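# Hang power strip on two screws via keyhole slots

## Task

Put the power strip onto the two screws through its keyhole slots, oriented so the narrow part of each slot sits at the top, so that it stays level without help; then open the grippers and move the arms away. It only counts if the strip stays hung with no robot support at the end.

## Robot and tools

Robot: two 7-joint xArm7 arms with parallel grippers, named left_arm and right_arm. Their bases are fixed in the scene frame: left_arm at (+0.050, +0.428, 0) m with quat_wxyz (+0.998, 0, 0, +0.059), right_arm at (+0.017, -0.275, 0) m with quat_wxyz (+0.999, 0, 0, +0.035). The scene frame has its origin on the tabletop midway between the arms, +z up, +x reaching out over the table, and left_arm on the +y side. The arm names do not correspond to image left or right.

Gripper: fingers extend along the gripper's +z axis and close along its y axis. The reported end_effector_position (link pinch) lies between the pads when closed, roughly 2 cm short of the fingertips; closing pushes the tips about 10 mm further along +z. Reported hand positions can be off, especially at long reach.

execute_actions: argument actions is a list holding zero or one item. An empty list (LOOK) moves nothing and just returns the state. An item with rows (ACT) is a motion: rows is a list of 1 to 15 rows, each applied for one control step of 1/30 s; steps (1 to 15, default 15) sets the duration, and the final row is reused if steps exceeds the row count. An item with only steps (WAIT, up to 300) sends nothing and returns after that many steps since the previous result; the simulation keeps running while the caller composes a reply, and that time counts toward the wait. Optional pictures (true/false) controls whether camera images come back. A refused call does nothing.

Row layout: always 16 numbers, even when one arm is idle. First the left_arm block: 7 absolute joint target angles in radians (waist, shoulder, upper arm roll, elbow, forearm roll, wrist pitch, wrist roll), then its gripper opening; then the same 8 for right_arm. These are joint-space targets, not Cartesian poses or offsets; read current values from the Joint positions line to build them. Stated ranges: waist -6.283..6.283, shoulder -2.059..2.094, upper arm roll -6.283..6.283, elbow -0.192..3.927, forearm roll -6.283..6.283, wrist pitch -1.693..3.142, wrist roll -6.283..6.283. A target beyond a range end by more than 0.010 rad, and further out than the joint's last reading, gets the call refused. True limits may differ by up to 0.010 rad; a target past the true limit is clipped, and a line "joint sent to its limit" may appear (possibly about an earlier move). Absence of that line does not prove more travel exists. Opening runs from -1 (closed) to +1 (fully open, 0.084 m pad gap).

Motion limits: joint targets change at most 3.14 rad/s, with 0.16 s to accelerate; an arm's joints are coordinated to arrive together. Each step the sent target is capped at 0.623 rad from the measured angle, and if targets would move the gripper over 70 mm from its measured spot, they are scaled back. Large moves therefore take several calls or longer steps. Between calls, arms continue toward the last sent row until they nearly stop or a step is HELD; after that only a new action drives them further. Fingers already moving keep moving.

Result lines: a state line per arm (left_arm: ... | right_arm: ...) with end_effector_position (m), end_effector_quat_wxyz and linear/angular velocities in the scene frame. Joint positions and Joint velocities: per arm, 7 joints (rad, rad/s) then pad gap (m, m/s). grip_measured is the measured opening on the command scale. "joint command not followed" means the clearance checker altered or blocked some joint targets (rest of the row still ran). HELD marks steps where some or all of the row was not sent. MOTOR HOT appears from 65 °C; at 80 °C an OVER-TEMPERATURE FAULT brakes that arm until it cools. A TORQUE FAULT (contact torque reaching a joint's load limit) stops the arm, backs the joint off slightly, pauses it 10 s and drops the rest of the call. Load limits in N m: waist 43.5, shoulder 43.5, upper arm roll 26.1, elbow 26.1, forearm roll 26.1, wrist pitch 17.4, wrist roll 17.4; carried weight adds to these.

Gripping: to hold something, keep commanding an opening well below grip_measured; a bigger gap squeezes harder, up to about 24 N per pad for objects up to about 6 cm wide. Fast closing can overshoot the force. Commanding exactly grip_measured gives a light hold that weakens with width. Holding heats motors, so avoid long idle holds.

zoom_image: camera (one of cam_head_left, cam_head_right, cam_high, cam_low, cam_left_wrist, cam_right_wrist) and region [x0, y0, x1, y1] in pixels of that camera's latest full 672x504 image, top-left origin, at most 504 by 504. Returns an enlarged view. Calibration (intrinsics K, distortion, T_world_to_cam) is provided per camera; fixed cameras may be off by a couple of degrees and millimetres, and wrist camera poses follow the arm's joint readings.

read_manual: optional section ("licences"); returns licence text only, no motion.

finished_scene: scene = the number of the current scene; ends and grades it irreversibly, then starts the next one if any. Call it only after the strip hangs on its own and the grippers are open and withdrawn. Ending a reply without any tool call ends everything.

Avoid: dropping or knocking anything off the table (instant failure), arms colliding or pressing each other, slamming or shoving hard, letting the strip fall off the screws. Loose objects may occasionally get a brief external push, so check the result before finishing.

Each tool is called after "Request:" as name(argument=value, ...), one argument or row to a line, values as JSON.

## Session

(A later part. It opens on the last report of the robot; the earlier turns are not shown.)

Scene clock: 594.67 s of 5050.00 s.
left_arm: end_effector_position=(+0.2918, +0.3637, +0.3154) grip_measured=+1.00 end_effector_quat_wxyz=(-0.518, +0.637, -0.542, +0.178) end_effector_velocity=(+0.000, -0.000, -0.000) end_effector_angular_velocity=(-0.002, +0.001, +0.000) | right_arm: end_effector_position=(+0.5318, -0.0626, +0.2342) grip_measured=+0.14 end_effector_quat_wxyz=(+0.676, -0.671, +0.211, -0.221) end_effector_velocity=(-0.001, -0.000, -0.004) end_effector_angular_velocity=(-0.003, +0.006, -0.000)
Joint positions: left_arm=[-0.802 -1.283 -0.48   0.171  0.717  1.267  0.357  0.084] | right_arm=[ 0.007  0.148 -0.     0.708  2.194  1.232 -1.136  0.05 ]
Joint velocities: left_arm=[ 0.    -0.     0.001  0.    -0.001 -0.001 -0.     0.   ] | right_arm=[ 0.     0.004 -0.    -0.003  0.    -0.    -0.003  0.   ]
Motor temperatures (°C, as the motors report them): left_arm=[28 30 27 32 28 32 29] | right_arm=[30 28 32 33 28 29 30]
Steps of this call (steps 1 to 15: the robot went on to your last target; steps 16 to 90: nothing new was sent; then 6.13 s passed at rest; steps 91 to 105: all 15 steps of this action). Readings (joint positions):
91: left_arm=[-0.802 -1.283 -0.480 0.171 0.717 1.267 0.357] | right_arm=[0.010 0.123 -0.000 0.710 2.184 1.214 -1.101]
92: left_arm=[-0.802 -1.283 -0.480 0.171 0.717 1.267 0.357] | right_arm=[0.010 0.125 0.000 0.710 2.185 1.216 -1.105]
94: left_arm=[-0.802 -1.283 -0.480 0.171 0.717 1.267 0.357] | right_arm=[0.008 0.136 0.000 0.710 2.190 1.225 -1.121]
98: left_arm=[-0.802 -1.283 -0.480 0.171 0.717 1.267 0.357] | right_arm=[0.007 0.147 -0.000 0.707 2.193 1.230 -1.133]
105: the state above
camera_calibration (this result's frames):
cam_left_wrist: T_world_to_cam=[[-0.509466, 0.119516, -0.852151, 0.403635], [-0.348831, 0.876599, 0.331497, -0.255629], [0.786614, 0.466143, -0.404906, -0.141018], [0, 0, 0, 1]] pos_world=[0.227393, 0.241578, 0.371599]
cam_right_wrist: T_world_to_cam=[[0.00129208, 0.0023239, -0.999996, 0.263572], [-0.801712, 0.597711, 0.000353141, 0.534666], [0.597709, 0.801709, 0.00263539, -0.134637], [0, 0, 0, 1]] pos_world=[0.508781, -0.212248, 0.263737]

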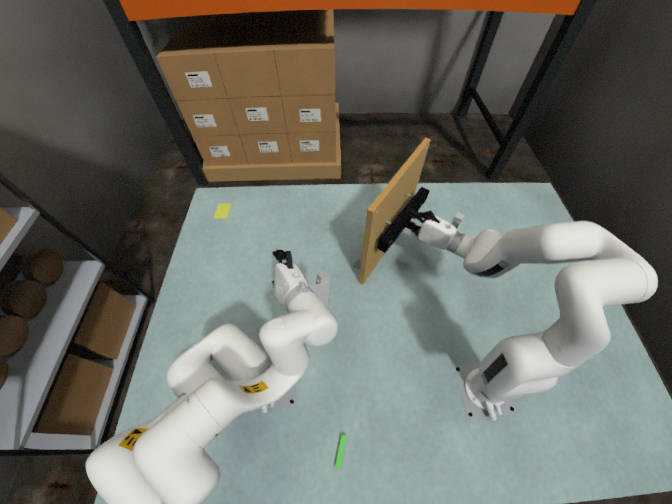

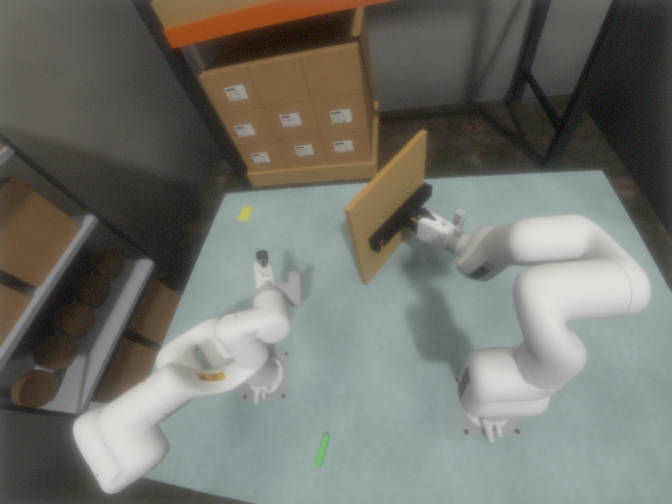

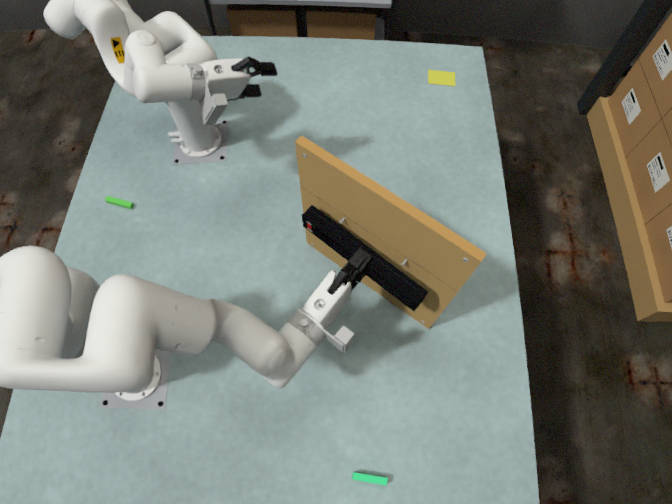

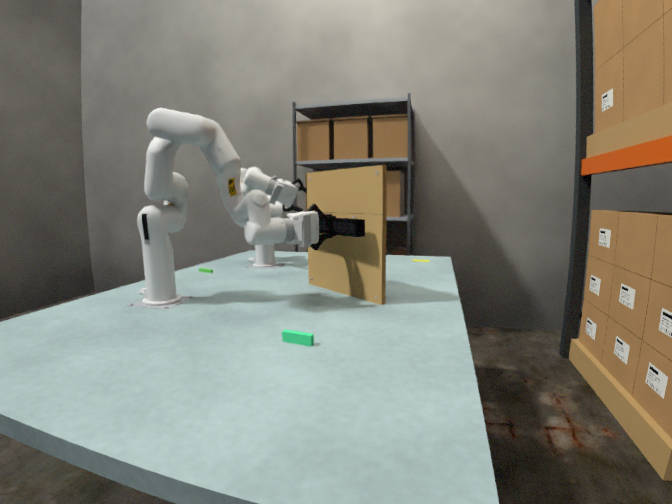

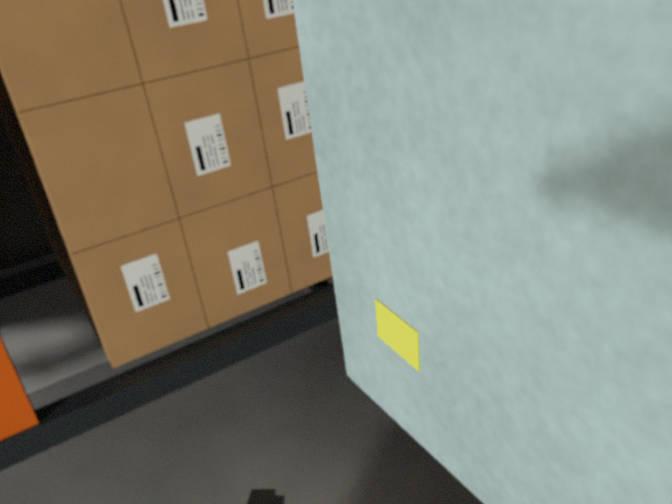

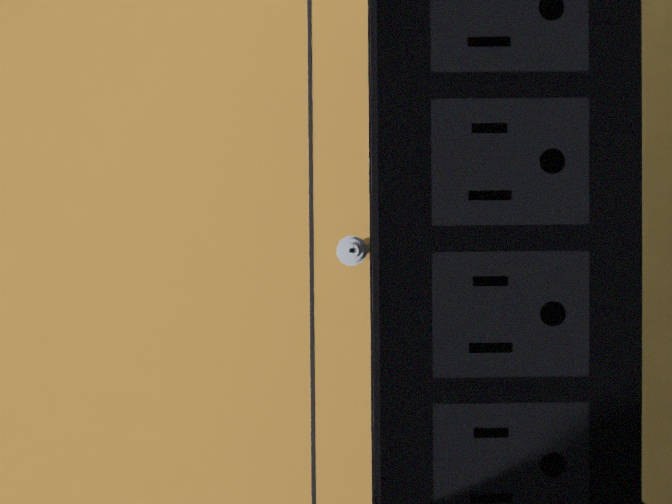

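Request:
execute_actions(
  actions=[
    {"rows":[[-0.802,-1.283,-0.48,0.171,0.717,1.267,0.357,1,0.0196,0.0632,0,0.7113,2.1644,1.1714,-1.0605,-1],[-0.802,-1.283,-0.48,0.171,0.717,1.267,0.357,1,0.0196,0.0632,0,0.7113,2.1644,1.1714,-1.0605,-1],[-0.802,-1.283,-0.48,0.171,0.717,1.267,0.357,1,0.0196,0.0632,0,0.7113,2.1644,1.1714,-1.0605,-1],[-0.802,-1.283,-0.48,0.171,0.717,1.267,0.357,1,0.0196,0.0632,0,0.7113,2.1644,1.1714,-1.0605,-1],[-0.802,-1.283,-0.48,0.171,0.717,1.267,0.357,1,0.0196,0.0632,0,0.7113,2.1644,1.1714,-1.0605,-1],[-0.802,-1.283,-0.48,0.171,0.717,1.267,0.357,1,0.0196,0.0632,0,0.7113,2.1644,1.1714,-1.0605,-1],[-0.802,-1.283,-0.48,0.171,0.717,1.267,0.357,1,0.0196,0.0632,0,0.7113,2.1644,1.1714,-1.0605,-1],[-0.802,-1.283,-0.48,0.171,0.717,1.267,0.357,1,0.0196,0.0632,0,0.7113,2.1644,1.1714,-1.0605,-1],[-0.802,-1.283,-0.48,0.171,0.717,1.267,0.357,1,0.0196,0.0632,0,0.7113,2.1644,1.1714,-1.0605,-1],[-0.802,-1.283,-0.48,0.171,0.717,1.267,0.357,1,0.0196,0.0632,0,0.7113,2.1644,1.1714,-1.0605,-1],[-0.802,-1.283,-0.48,0.171,0.717,1.267,0.357,1,0.0364,0.0786,0,0.7314,2.1785,1.1603,-1.0629,-1]],"steps":15},
  ],
  pictures=false,
)

Request:
execute_actions(
  actions=[
    {"steps":10},
  ],
)

Scene clock: 624.33 s of 5050.00 s.
left_arm: end_effector_position=(+0.2918, +0.3637, +0.3154) grip_measured=+1.00 end_effector_quat_wxyz=(-0.518, +0.637, -0.542, +0.178) end_effector_velocity=(-0.000, -0.000, +0.000) end_effector_angular_velocity=(+0.001, -0.001, -0.001) | right_arm: end_effector_position=(+0.5343, -0.0567, +0.2632) grip_measured=+0.14 end_effector_quat_wxyz=(+0.672, -0.675, +0.210, -0.218) end_effector_velocity=(+0.020, +0.018, +0.012) end_effector_angular_velocity=(-0.003, -0.021, -0.002)
Joint positions: left_arm=[-0.802 -1.283 -0.48   0.171  0.717  1.267  0.357  0.084] | right_arm=[ 0.031  0.076 -0.001  0.726  2.175  1.163 -1.063  0.05 ]
Joint velocities: left_arm=[-0.001 -0.    -0.001 -0.     0.    -0.     0.    -0.   ] | right_arm=[ 0.052  0.037 -0.004  0.078  0.038 -0.04  -0.003  0.   ]
Motor temperatures (°C, as the motors report them): left_arm=[28 30 27 32 28 32 29] | right_arm=[30 28 32 33 28 29 30]
Steps of this call (steps 1 to 15: the robot went on to your last target; steps 16 to 90: nothing new was sent; then 26.17 s passed at rest; steps 91 to 105: all 15 steps of this action). Readings (joint positions):
91: left_arm=[-0.802 -1.283 -0.480 0.171 0.717 1.267 0.357] | right_arm=[0.007 0.148 -0.000 0.708 2.194 1.232 -1.136]
92: left_arm=[-0.802 -1.283 -0.480 0.171 0.717 1.267 0.357] | right_arm=[0.008 0.145 -0.000 0.707 2.193 1.229 -1.132]
94: left_arm=[-0.802 -1.283 -0.480 0.171 0.717 1.267 0.357] | right_arm=[0.012 0.116 -0.000 0.705 2.181 1.204 -1.104]
98: left_arm=[-0.802 -1.283 -0.480 0.171 0.717 1.267 0.357] | right_arm=[0.018 0.069 0.001 0.715 2.168 1.181 -1.070]
105: the state above

Scene clock: 624.67 s of 5050.00 s.
left_arm: end_effector_position=(+0.2918, +0.3637, +0.3154) grip_measured=+1.00 end_effector_quat_wxyz=(-0.518, +0.637, -0.542, +0.178) end_effector_velocity=(-0.000, -0.000, +0.001) end_effector_angular_velocity=(+0.000, -0.002, +0.000) | right_arm: end_effector_position=(+0.5353, -0.0558, +0.2634) grip_measured=+0.14 end_effector_quat_wxyz=(+0.672, -0.675, +0.210, -0.219) end_effector_velocity=(+0.003, +0.002, +0.001) end_effector_angular_velocity=(-0.001, -0.002, -0.001)
Joint positions: left_arm=[-0.802 -1.283 -0.48   0.171  0.717  1.267  0.357  0.084] | right_arm=[ 0.035  0.078 -0.002  0.729  2.178  1.16  -1.063  0.05 ]
Joint velocities: left_arm=[ 0.    -0.    -0.001  0.001  0.001  0.    -0.     0.   ] | right_arm=[ 0.004  0.005  0.004  0.011  0.005 -0.008  0.     0.   ]
Motor temperatures (°C, as the motors report them): left_arm=[28 30 27 32 28 32 29] | right_arm=[30 28 32 33 28 29 30]
Steps of this call (steps 1 to 10: the robot went on to your last target). Readings (joint positions):
1: left_arm=[-0.802 -1.283 -0.480 0.171 0.717 1.267 0.357] | right_arm=[0.033 0.077 -0.001 0.727 2.176 1.162 -1.063]
2: left_arm=[-0.802 -1.283 -0.480 0.171 0.717 1.267 0.357] | right_arm=[0.034 0.077 -0.002 0.727 2.177 1.162 -1.063]
4: left_arm=[-0.802 -1.283 -0.480 0.171 0.717 1.267 0.357] | right_arm=[0.034 0.078 -0.002 0.728 2.177 1.161 -1.063]
8: left_arm=[-0.802 -1.283 -0.480 0.171 0.717 1.267 0.357] | right_arm=[0.035 0.078 -0.002 0.729 2.178 1.160 -1.063]
10: the state above
camera_calibration (this result's frames):
cam_left_wrist: T_world_to_cam=[[-0.509466, 0.119516, -0.85215, 0.403635], [-0.348831, 0.876599, 0.331497, -0.255629], [0.786614, 0.466143, -0.404906, -0.141018], [0, 0, 0, 1]] pos_world=[0.227393, 0.241578, 0.371599]
cam_right_wrist: T_world_to_cam=[[-0.00413212, -0.00821359, -0.999958, 0.295087], [-0.805375, 0.592764, -0.00154088, 0.535594], [0.592751, 0.805334, -0.00906439, -0.13625], [0, 0, 0, 1]] pos_world=[0.513336, -0.205331, 0.294665]

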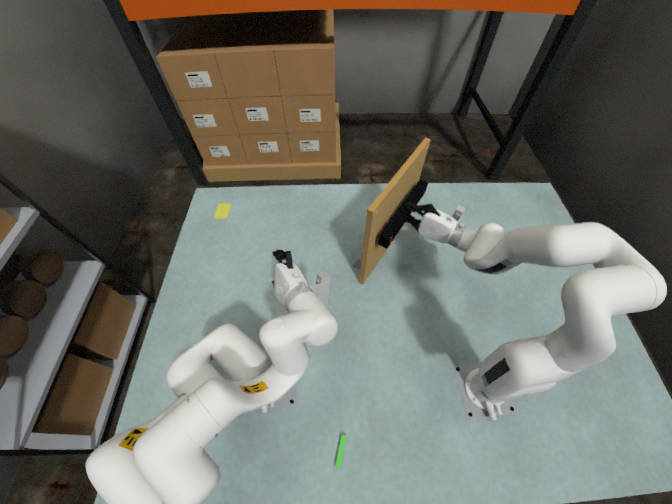

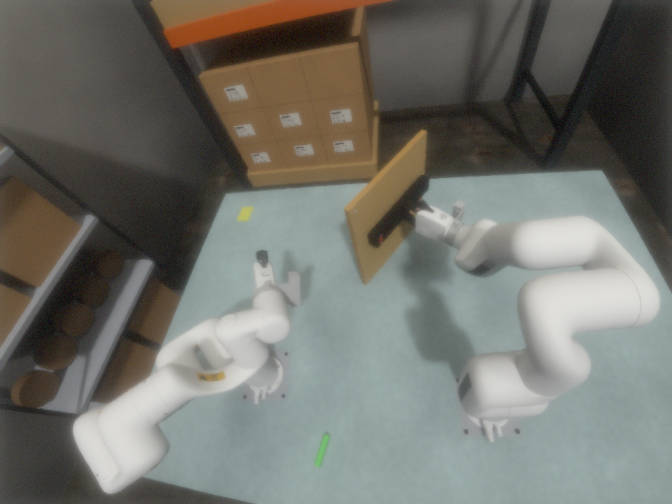

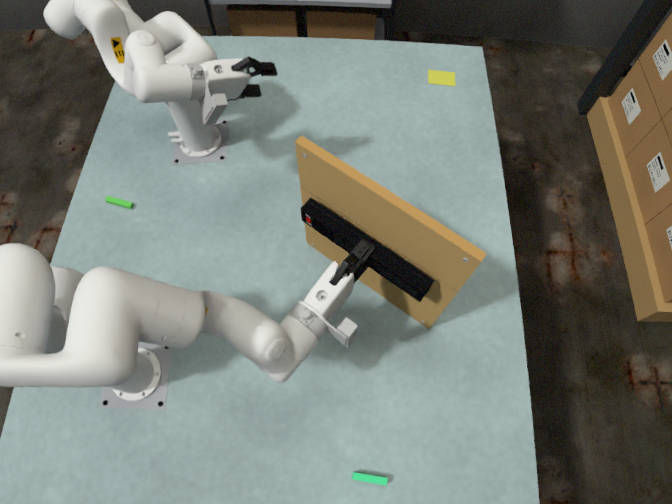

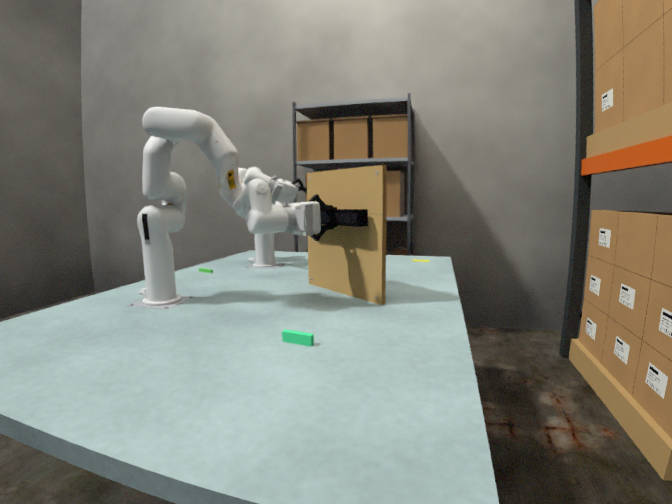

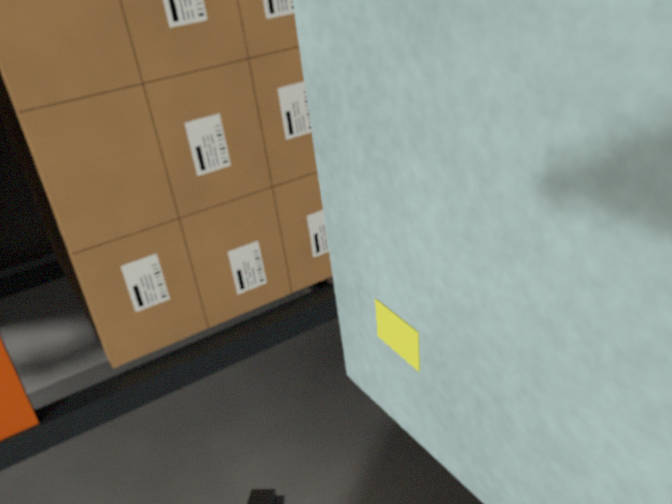

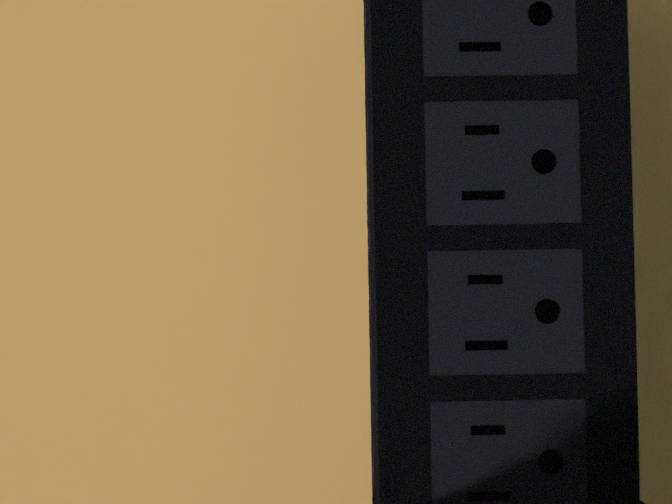

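Request:
execute_actions(
  actions=[
    {"rows":[[-0.802,-1.283,-0.48,0.171,0.717,1.267,0.357,1,0.009,0.0535,0,0.6987,2.1556,1.1783,-1.059,-1]],"steps":15},
  ],
)

Request:
zoom_image(
  camera="cam_high",
  region=[280, 170, 450, 340],
)

Scene clock: 634.30 s of 5050.00 s.
left_arm: end_effector_position=(+0.2918, +0.3637, +0.3154) grip_measured=+1.00 end_effector_quat_wxyz=(-0.518, +0.637, -0.542, +0.178) end_effector_velocity=(-0.000, +0.001, -0.000) end_effector_angular_velocity=(-0.001, +0.001, +0.003) | right_arm: end_effector_position=(+0.5272, -0.0633, +0.2648) grip_measured=+0.14 end_effector_quat_wxyz=(+0.674, -0.675, +0.208, -0.218) end_effector_velocity=(+0.002, -0.007, -0.002) end_effector_angular_velocity=(-0.002, +0.004, -0.014)
Joint positions: left_arm=[-0.802 -1.283 -0.48   0.171  0.717  1.267  0.357  0.084] | right_arm=[ 0.01   0.053  0.001  0.699  2.156  1.179 -1.059  0.05 ]
Joint velocities: left_arm=[ 0.001 -0.001  0.001 -0.    -0.001  0.002  0.     0.   ] | right_arm=[-0.007  0.    -0.006 -0.004  0.    -0.002 -0.     0.   ]
Motor temperatures (°C, as the motors report them): left_arm=[28 30 27 32 28 32 29] | right_arm=[30 28 32 34 28 30 30]
Steps of this call (steps 1 to 15: the robot went on to your last target; steps 16 to 90: nothing new was sent; then 6.13 s passed at rest; steps 91 to 105: all 15 steps of this action). Readings (joint positions):
91: left_arm=[-0.802 -1.283 -0.480 0.171 0.717 1.267 0.357] | right_arm=[0.036 0.078 0.000 0.731 2.178 1.159 -1.063]
92: left_arm=[-0.802 -1.283 -0.480 0.171 0.717 1.267 0.357] | right_arm=[0.034 0.076 0.001 0.729 2.176 1.162 -1.062]
94: left_arm=[-0.802 -1.283 -0.480 0.171 0.717 1.267 0.357] | right_arm=[0.023 0.063 0.004 0.719 2.166 1.172 -1.061]
98: left_arm=[-0.802 -1.283 -0.480 0.171 0.717 1.267 0.357] | right_arm=[0.015 0.054 0.007 0.704 2.157 1.181 -1.059]
105: the state above
camera_calibration (this result's frames):
cam_left_wrist: T_world_to_cam=[[-0.509466, 0.119516, -0.85215, 0.403635], [-0.348832, 0.876599, 0.331497, -0.255629], [0.786613, 0.466144, -0.404906, -0.141018], [0, 0, 0, 1]] pos_world=[0.227393, 0.241578, 0.371599]
cam_right_wrist: T_world_to_cam=[[-0.00148681, -0.00644838, -0.999978, 0.2951], [-0.808315, 0.588745, -0.0025947, 0.535092], [0.588749, 0.808293, -0.00608768, -0.12388], [0, 0, 0, 1]] pos_world=[0.505895, -0.212998, 0.295727]

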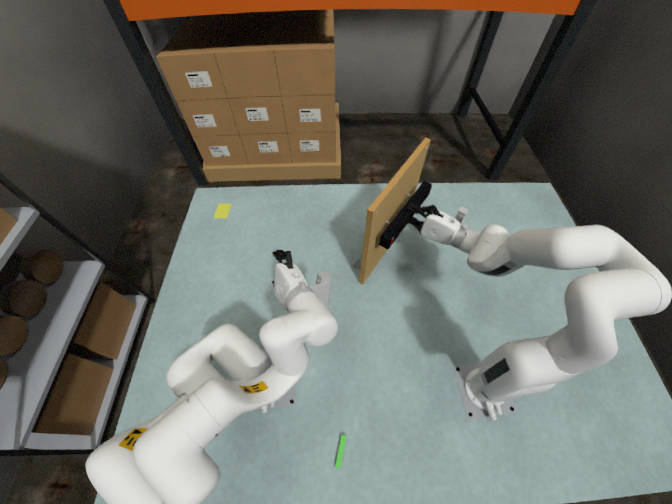

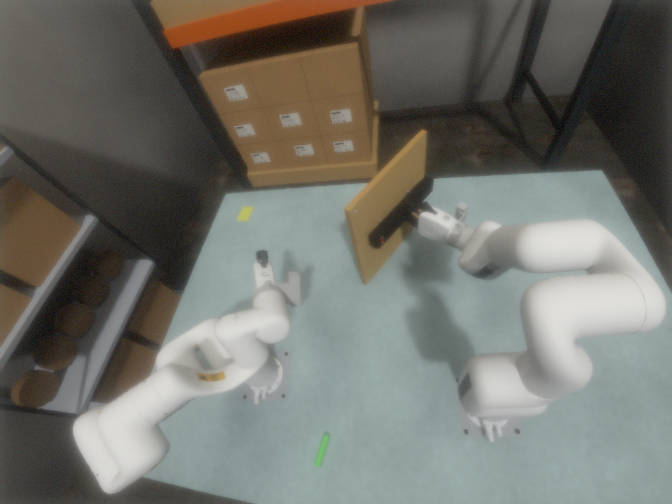

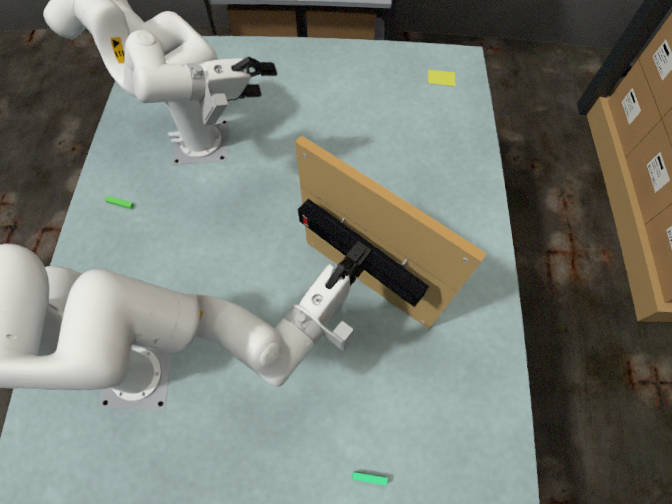

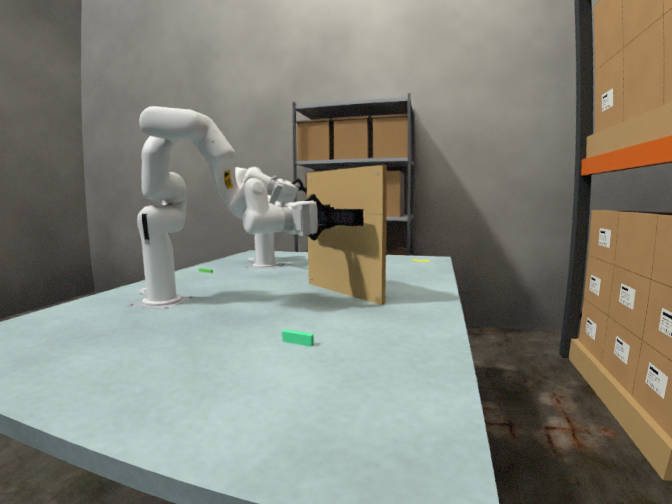

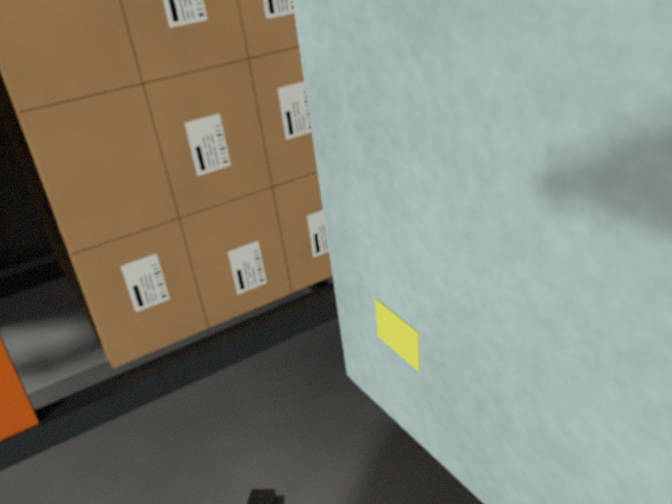

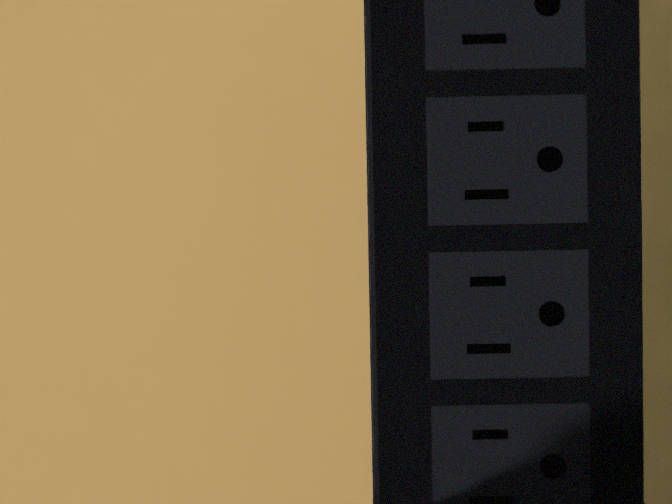

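Region (280, 170, 450, 340) of cam_high's 672x504 image, scaled by 2.965, with more detail than that image has.

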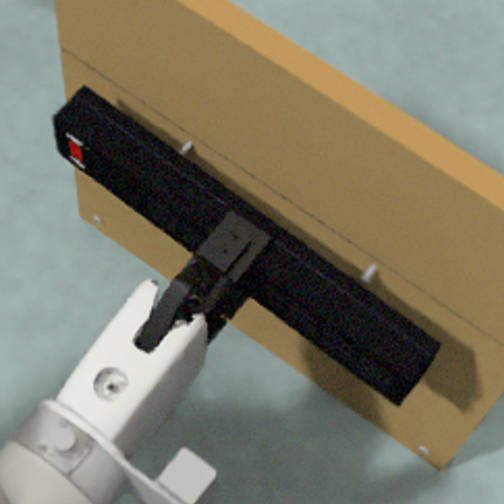

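Request:
execute_actions(
  actions=[
    {"rows":[[-0.802,-1.283,-0.48,0.171,0.717,1.267,0.357,1,0.0196,0.0632,0,0.7113,2.1644,1.1714,-1.0555,-1],[-0.802,-1.283,-0.48,0.171,0.717,1.267,0.357,1,0.0196,0.0632,0,0.7113,2.1644,1.1714,-1.0555,-1],[-0.802,-1.283,-0.48,0.171,0.717,1.267,0.357,1,0.0196,0.0632,0,0.7113,2.1644,1.1714,-1.0555,-1],[-0.802,-1.283,-0.48,0.171,0.717,1.267,0.357,1,0.0196,0.0632,0,0.7113,2.1644,1.1714,-1.0555,-1],[-0.802,-1.283,-0.48,0.171,0.717,1.267,0.357,1,0.032,0.0747,0,0.7264,2.175,1.163,-1.0573,-1],[-0.802,-1.283,-0.48,0.171,0.717,1.267,0.357,1,0.032,0.0747,0,0.7264,2.175,1.163,-1.0573,-1],[-0.802,-1.283,-0.48,0.171,0.717,1.267,0.357,1,0.032,0.0747,0,0.7264,2.175,1.163,-1.0573,-1],[-0.802,-1.283,-0.48,0.171,0.717,1.267,0.357,1,0.032,0.0747,0,0.7264,2.175,1.163,-1.0573,-1],[-0.802,-1.283,-0.48,0.171,0.717,1.267,0.357,1,0.0448,0.0863,0,0.7415,2.1855,1.1548,-1.059,-1]],"steps":15},
  ],
)

Request:
zoom_image(
  camera="cam_high",
  region=[280, 170, 450, 340],
)

Scene clock: 649.73 s of 5050.00 s.
left_arm: end_effector_position=(+0.2918, +0.3637, +0.3154) grip_measured=+1.00 end_effector_quat_wxyz=(-0.518, +0.637, -0.542, +0.178) end_effector_velocity=(-0.000, -0.000, -0.000) end_effector_angular_velocity=(+0.000, +0.001, -0.000) | right_arm: end_effector_position=(+0.5374, -0.0544, +0.2635) grip_measured=+0.14 end_effector_quat_wxyz=(+0.673, -0.675, +0.212, -0.218) end_effector_velocity=(+0.006, +0.008, +0.002) end_effector_angular_velocity=(+0.000, -0.002, -0.002)
Joint positions: left_arm=[-0.802 -1.283 -0.48   0.171  0.717  1.267  0.357  0.084] | right_arm=[ 0.041  0.084 -0.003  0.736  2.184  1.156 -1.059  0.05 ]
Joint velocities: left_arm=[-0.     0.001 -0.    -0.    -0.001  0.    -0.     0.   ] | right_arm=[ 0.02   0.016  0.001  0.025  0.019 -0.016 -0.002  0.   ]
Motor temperatures (°C, as the motors report them): left_arm=[28 30 27 32 28 32 29] | right_arm=[30 28 32 34 28 29 30]
Steps of this call (steps 1 to 15: the robot went on to your last target; steps 16 to 90: nothing new was sent; then 11.93 s passed at rest; steps 91 to 105: all 15 steps of this action). Readings (joint positions):
91: left_arm=[-0.802 -1.283 -0.480 0.171 0.717 1.267 0.357] | right_arm=[0.009 0.054 -0.000 0.699 2.156 1.178 -1.059]
92: left_arm=[-0.802 -1.283 -0.480 0.171 0.717 1.267 0.357] | right_arm=[0.011 0.055 -0.000 0.701 2.157 1.177 -1.058]
94: left_arm=[-0.802 -1.283 -0.480 0.171 0.717 1.267 0.357] | right_arm=[0.015 0.060 -0.000 0.707 2.161 1.174 -1.057]
98: left_arm=[-0.802 -1.283 -0.480 0.171 0.717 1.267 0.357] | right_arm=[0.027 0.070 0.000 0.720 2.170 1.167 -1.057]
105: the state above
camera_calibration (this result's frames):
cam_left_wrist: T_world_to_cam=[[-0.509466, 0.119516, -0.85215, 0.403635], [-0.348832, 0.876599, 0.331497, -0.255629], [0.786614, 0.466143, -0.404906, -0.141018], [0, 0, 0, 1]] pos_world=[0.227393, 0.241578, 0.371599]
cam_right_wrist: T_world_to_cam=[[-0.00792275, -0.00536604, -0.999954, 0.297374], [-0.804299, 0.594217, 0.00318381, 0.534674], [0.594172, 0.804287, -0.00902374, -0.139483], [0, 0, 0, 1]] pos_world=[0.51527, -0.203932, 0.294399]

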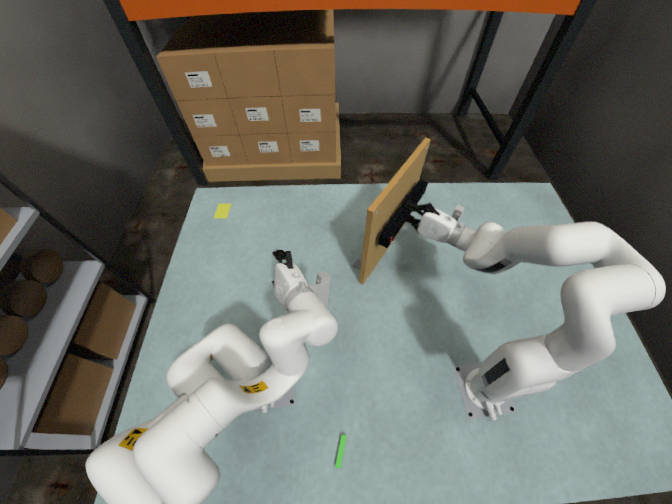

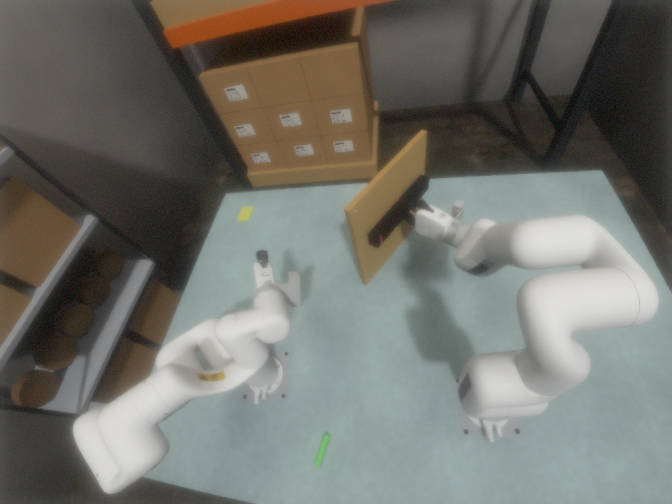

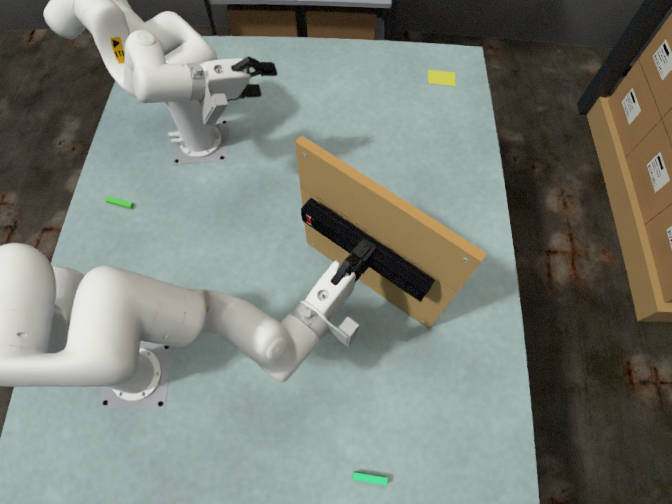

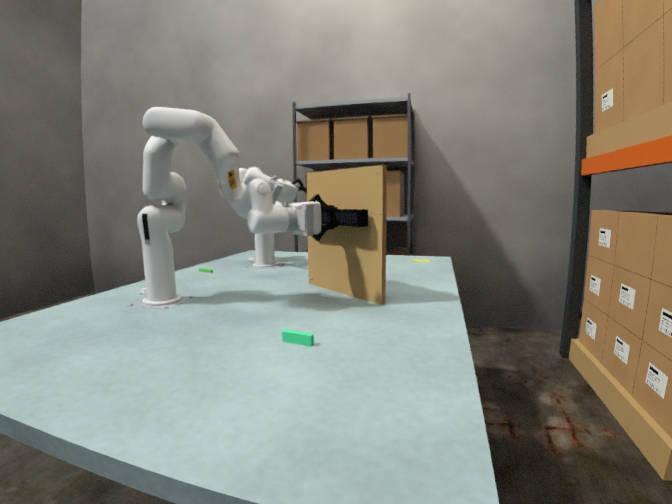

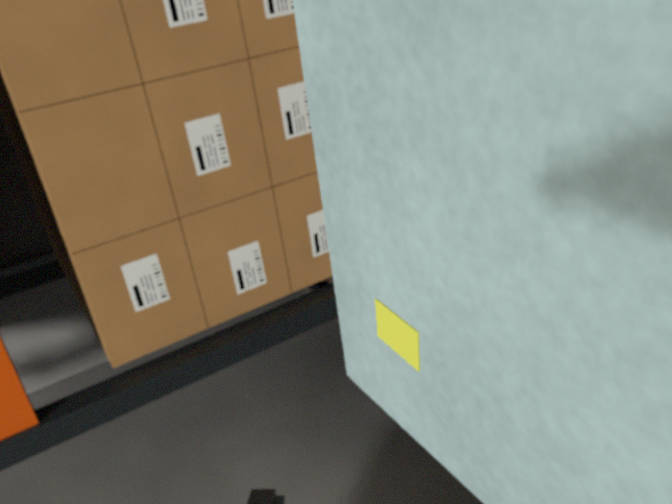

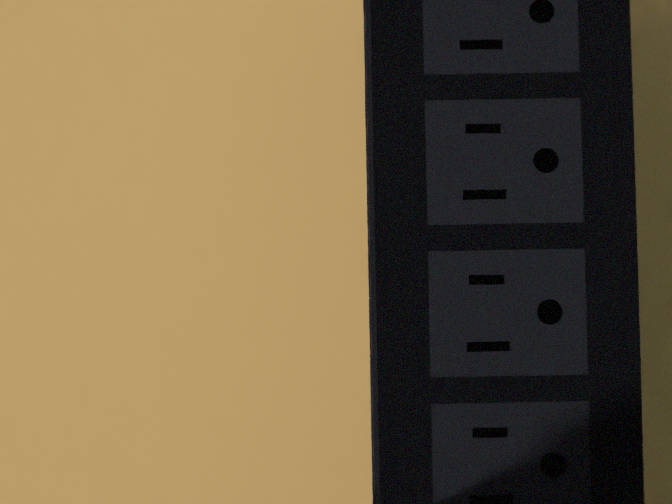

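Region (280, 170, 450, 340) of cam_high's 672x504 image, scaled by 2.965, with more detail than that image has.

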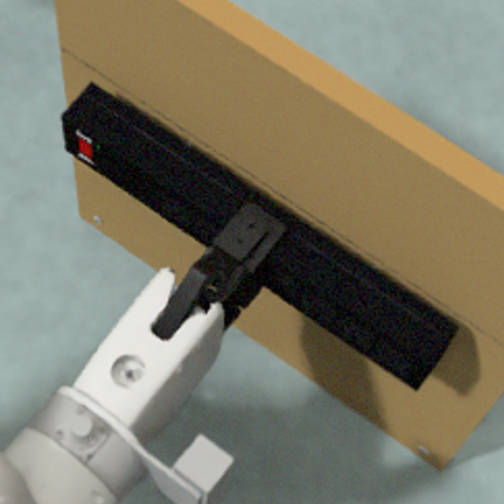

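Request:
execute_actions(
  actions=[
    {"rows":[[-0.802,-1.283,-0.48,0.171,0.717,1.267,0.357,1,0.0474,0.081,0,0.7377,2.1867,1.1523,-1.057,-1],[-0.802,-1.283,-0.48,0.171,0.717,1.267,0.357,1,0.0474,0.081,0,0.7377,2.1867,1.1523,-1.057,-1],[-0.802,-1.283,-0.48,0.171,0.717,1.267,0.357,1,0.0474,0.081,0,0.7377,2.1867,1.1523,-1.057,-1],[-0.802,-1.283,-0.48,0.171,0.717,1.267,0.357,1,0.0474,0.081,0,0.7377,2.1867,1.1523,-1.057,-1],[-0.802,-1.283,-0.48,0.171,0.717,1.267,0.357,1,0.0474,0.081,0,0.7377,2.1867,1.1523,-1.057,-1],[-0.802,-1.283,-0.48,0.171,0.717,1.267,0.357,1,0.0474,0.081,0,0.7377,2.1867,1.1523,-1.057,-1],[-0.802,-1.283,-0.48,0.171,0.717,1.267,0.357,1,0.0537,0.0868,0,0.7452,2.192,1.1481,-1.058,-1],[-0.802,-1.283,-0.48,0.171,0.717,1.267,0.357,1,0.0537,0.0868,0,0.7452,2.192,1.1481,-1.058,-1],[-0.802,-1.283,-0.48,0.171,0.717,1.267,0.357,1,0.0537,0.0868,0,0.7452,2.192,1.1481,-1.058,-1],[-0.802,-1.283,-0.48,0.171,0.717,1.267,0.357,1,0.0537,0.0868,0,0.7452,2.192,1.1481,-1.058,-1],[-0.802,-1.283,-0.48,0.171,0.717,1.267,0.357,1,0.06,0.0926,0,0.7527,2.1973,1.1439,-1.059,-1]],"steps":15},
  ],
)

Scene clock: 664.40 s of 5050.00 s.
left_arm: end_effector_position=(+0.2918, +0.3637, +0.3154) grip_measured=+1.00 end_effector_quat_wxyz=(-0.518, +0.637, -0.542, +0.178) end_effector_velocity=(+0.000, -0.000, +0.001) end_effector_angular_velocity=(-0.003, -0.001, -0.001) | right_arm: end_effector_position=(+0.5384, -0.0448, +0.2649) grip_measured=+0.14 end_effector_quat_wxyz=(+0.674, -0.675, +0.209, -0.215) end_effector_velocity=(+0.003, +0.014, -0.000) end_effector_angular_velocity=(+0.004, -0.000, +0.012)
Joint positions: left_arm=[-0.802 -1.283 -0.48   0.171  0.717  1.267  0.357  0.084] | right_arm=[ 0.059  0.091  0.002  0.75   2.195  1.145 -1.059  0.05 ]
Joint velocities: left_arm=[-0.001 -0.001  0.002  0.001  0.    -0.    -0.     0.   ] | right_arm=[ 0.026  0.022  0.005  0.025  0.018 -0.009 -0.004  0.   ]
Motor temperatures (°C, as the motors report them): left_arm=[28 30 27 32 28 32 29] | right_arm=[30 28 33 34 28 30 30]
Steps of this call (steps 1 to 15: the robot went on to your last target; steps 16 to 90: nothing new was sent; then 11.17 s passed at rest; steps 91 to 105: all 15 steps of this action). Readings (joint positions):
91: left_arm=[-0.802 -1.283 -0.480 0.171 0.717 1.267 0.357] | right_arm=[0.045 0.086 -0.000 0.742 2.186 1.153 -1.059]
92: left_arm=[-0.802 -1.283 -0.480 0.171 0.717 1.267 0.357] | right_arm=[0.045 0.085 -0.000 0.741 2.186 1.152 -1.059]
94: left_arm=[-0.802 -1.283 -0.480 0.171 0.717 1.267 0.357] | right_arm=[0.046 0.083 -0.000 0.740 2.187 1.151 -1.058]
98: left_arm=[-0.802 -1.283 -0.480 0.171 0.717 1.267 0.357] | right_arm=[0.048 0.082 -0.001 0.740 2.188 1.149 -1.057]
105: the state above
camera_calibration (this result's frames):
cam_left_wrist: T_world_to_cam=[[-0.509466, 0.119516, -0.852151, 0.403635], [-0.348832, 0.876599, 0.331497, -0.255629], [0.786614, 0.466144, -0.404906, -0.141018], [0, 0, 0, 1]] pos_world=[0.227393, 0.241578, 0.371599]
cam_right_wrist: T_world_to_cam=[[-0.0075333, -0.00478155, -0.99996, 0.298699], [-0.809008, 0.587788, 0.00328409, 0.532035], [0.587749, 0.809001, -0.0082963, -0.144324], [0, 0, 0, 1]] pos_world=[0.517497, -0.194537, 0.295743]

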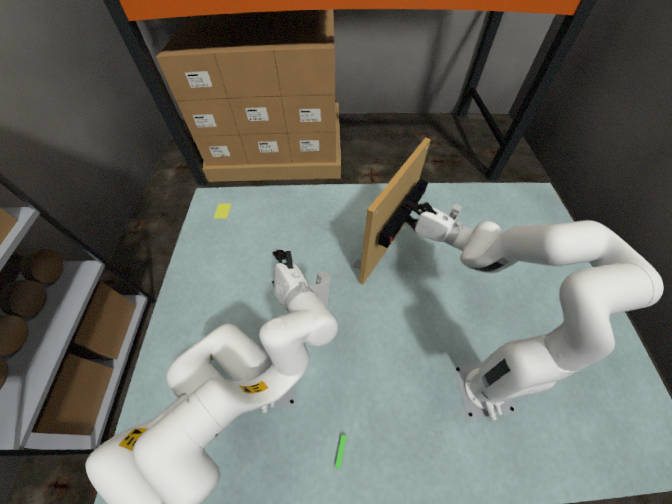

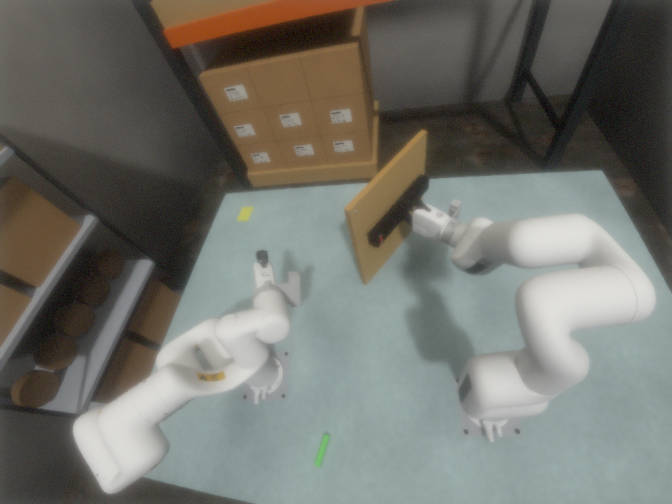

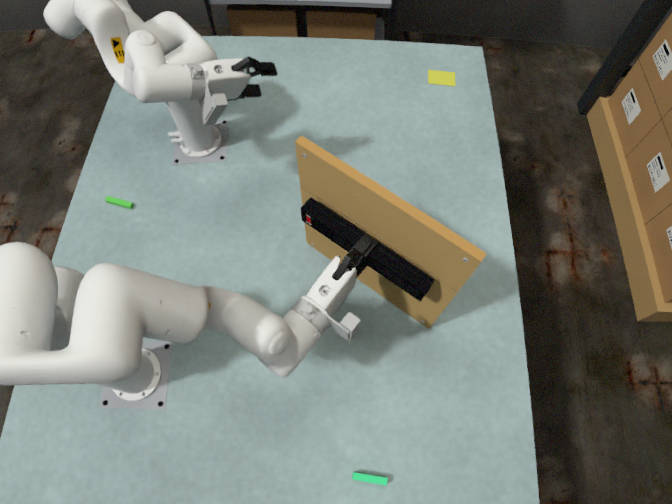

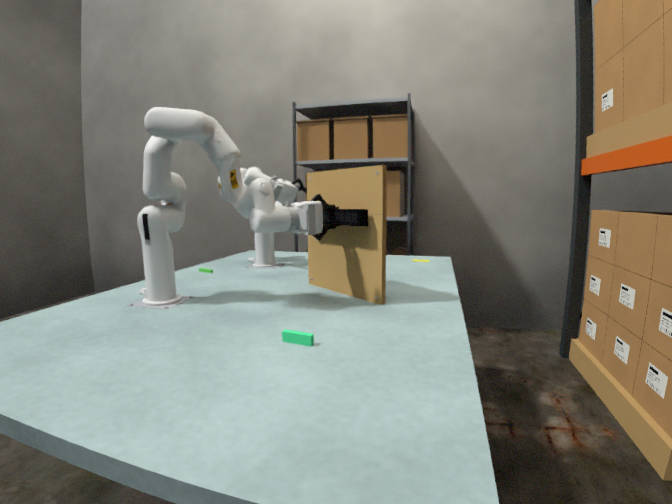

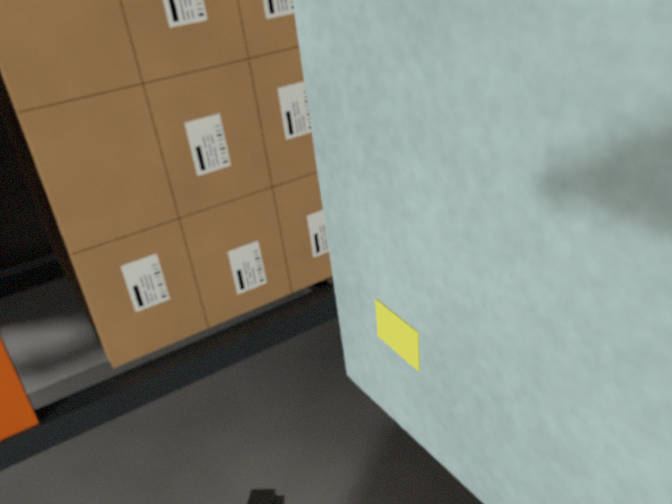

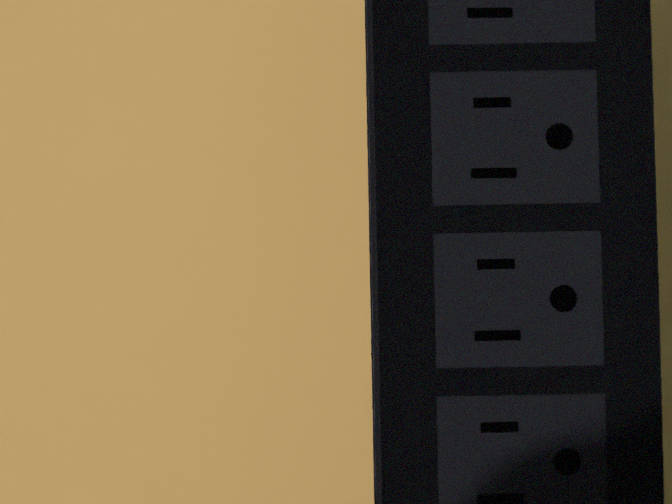

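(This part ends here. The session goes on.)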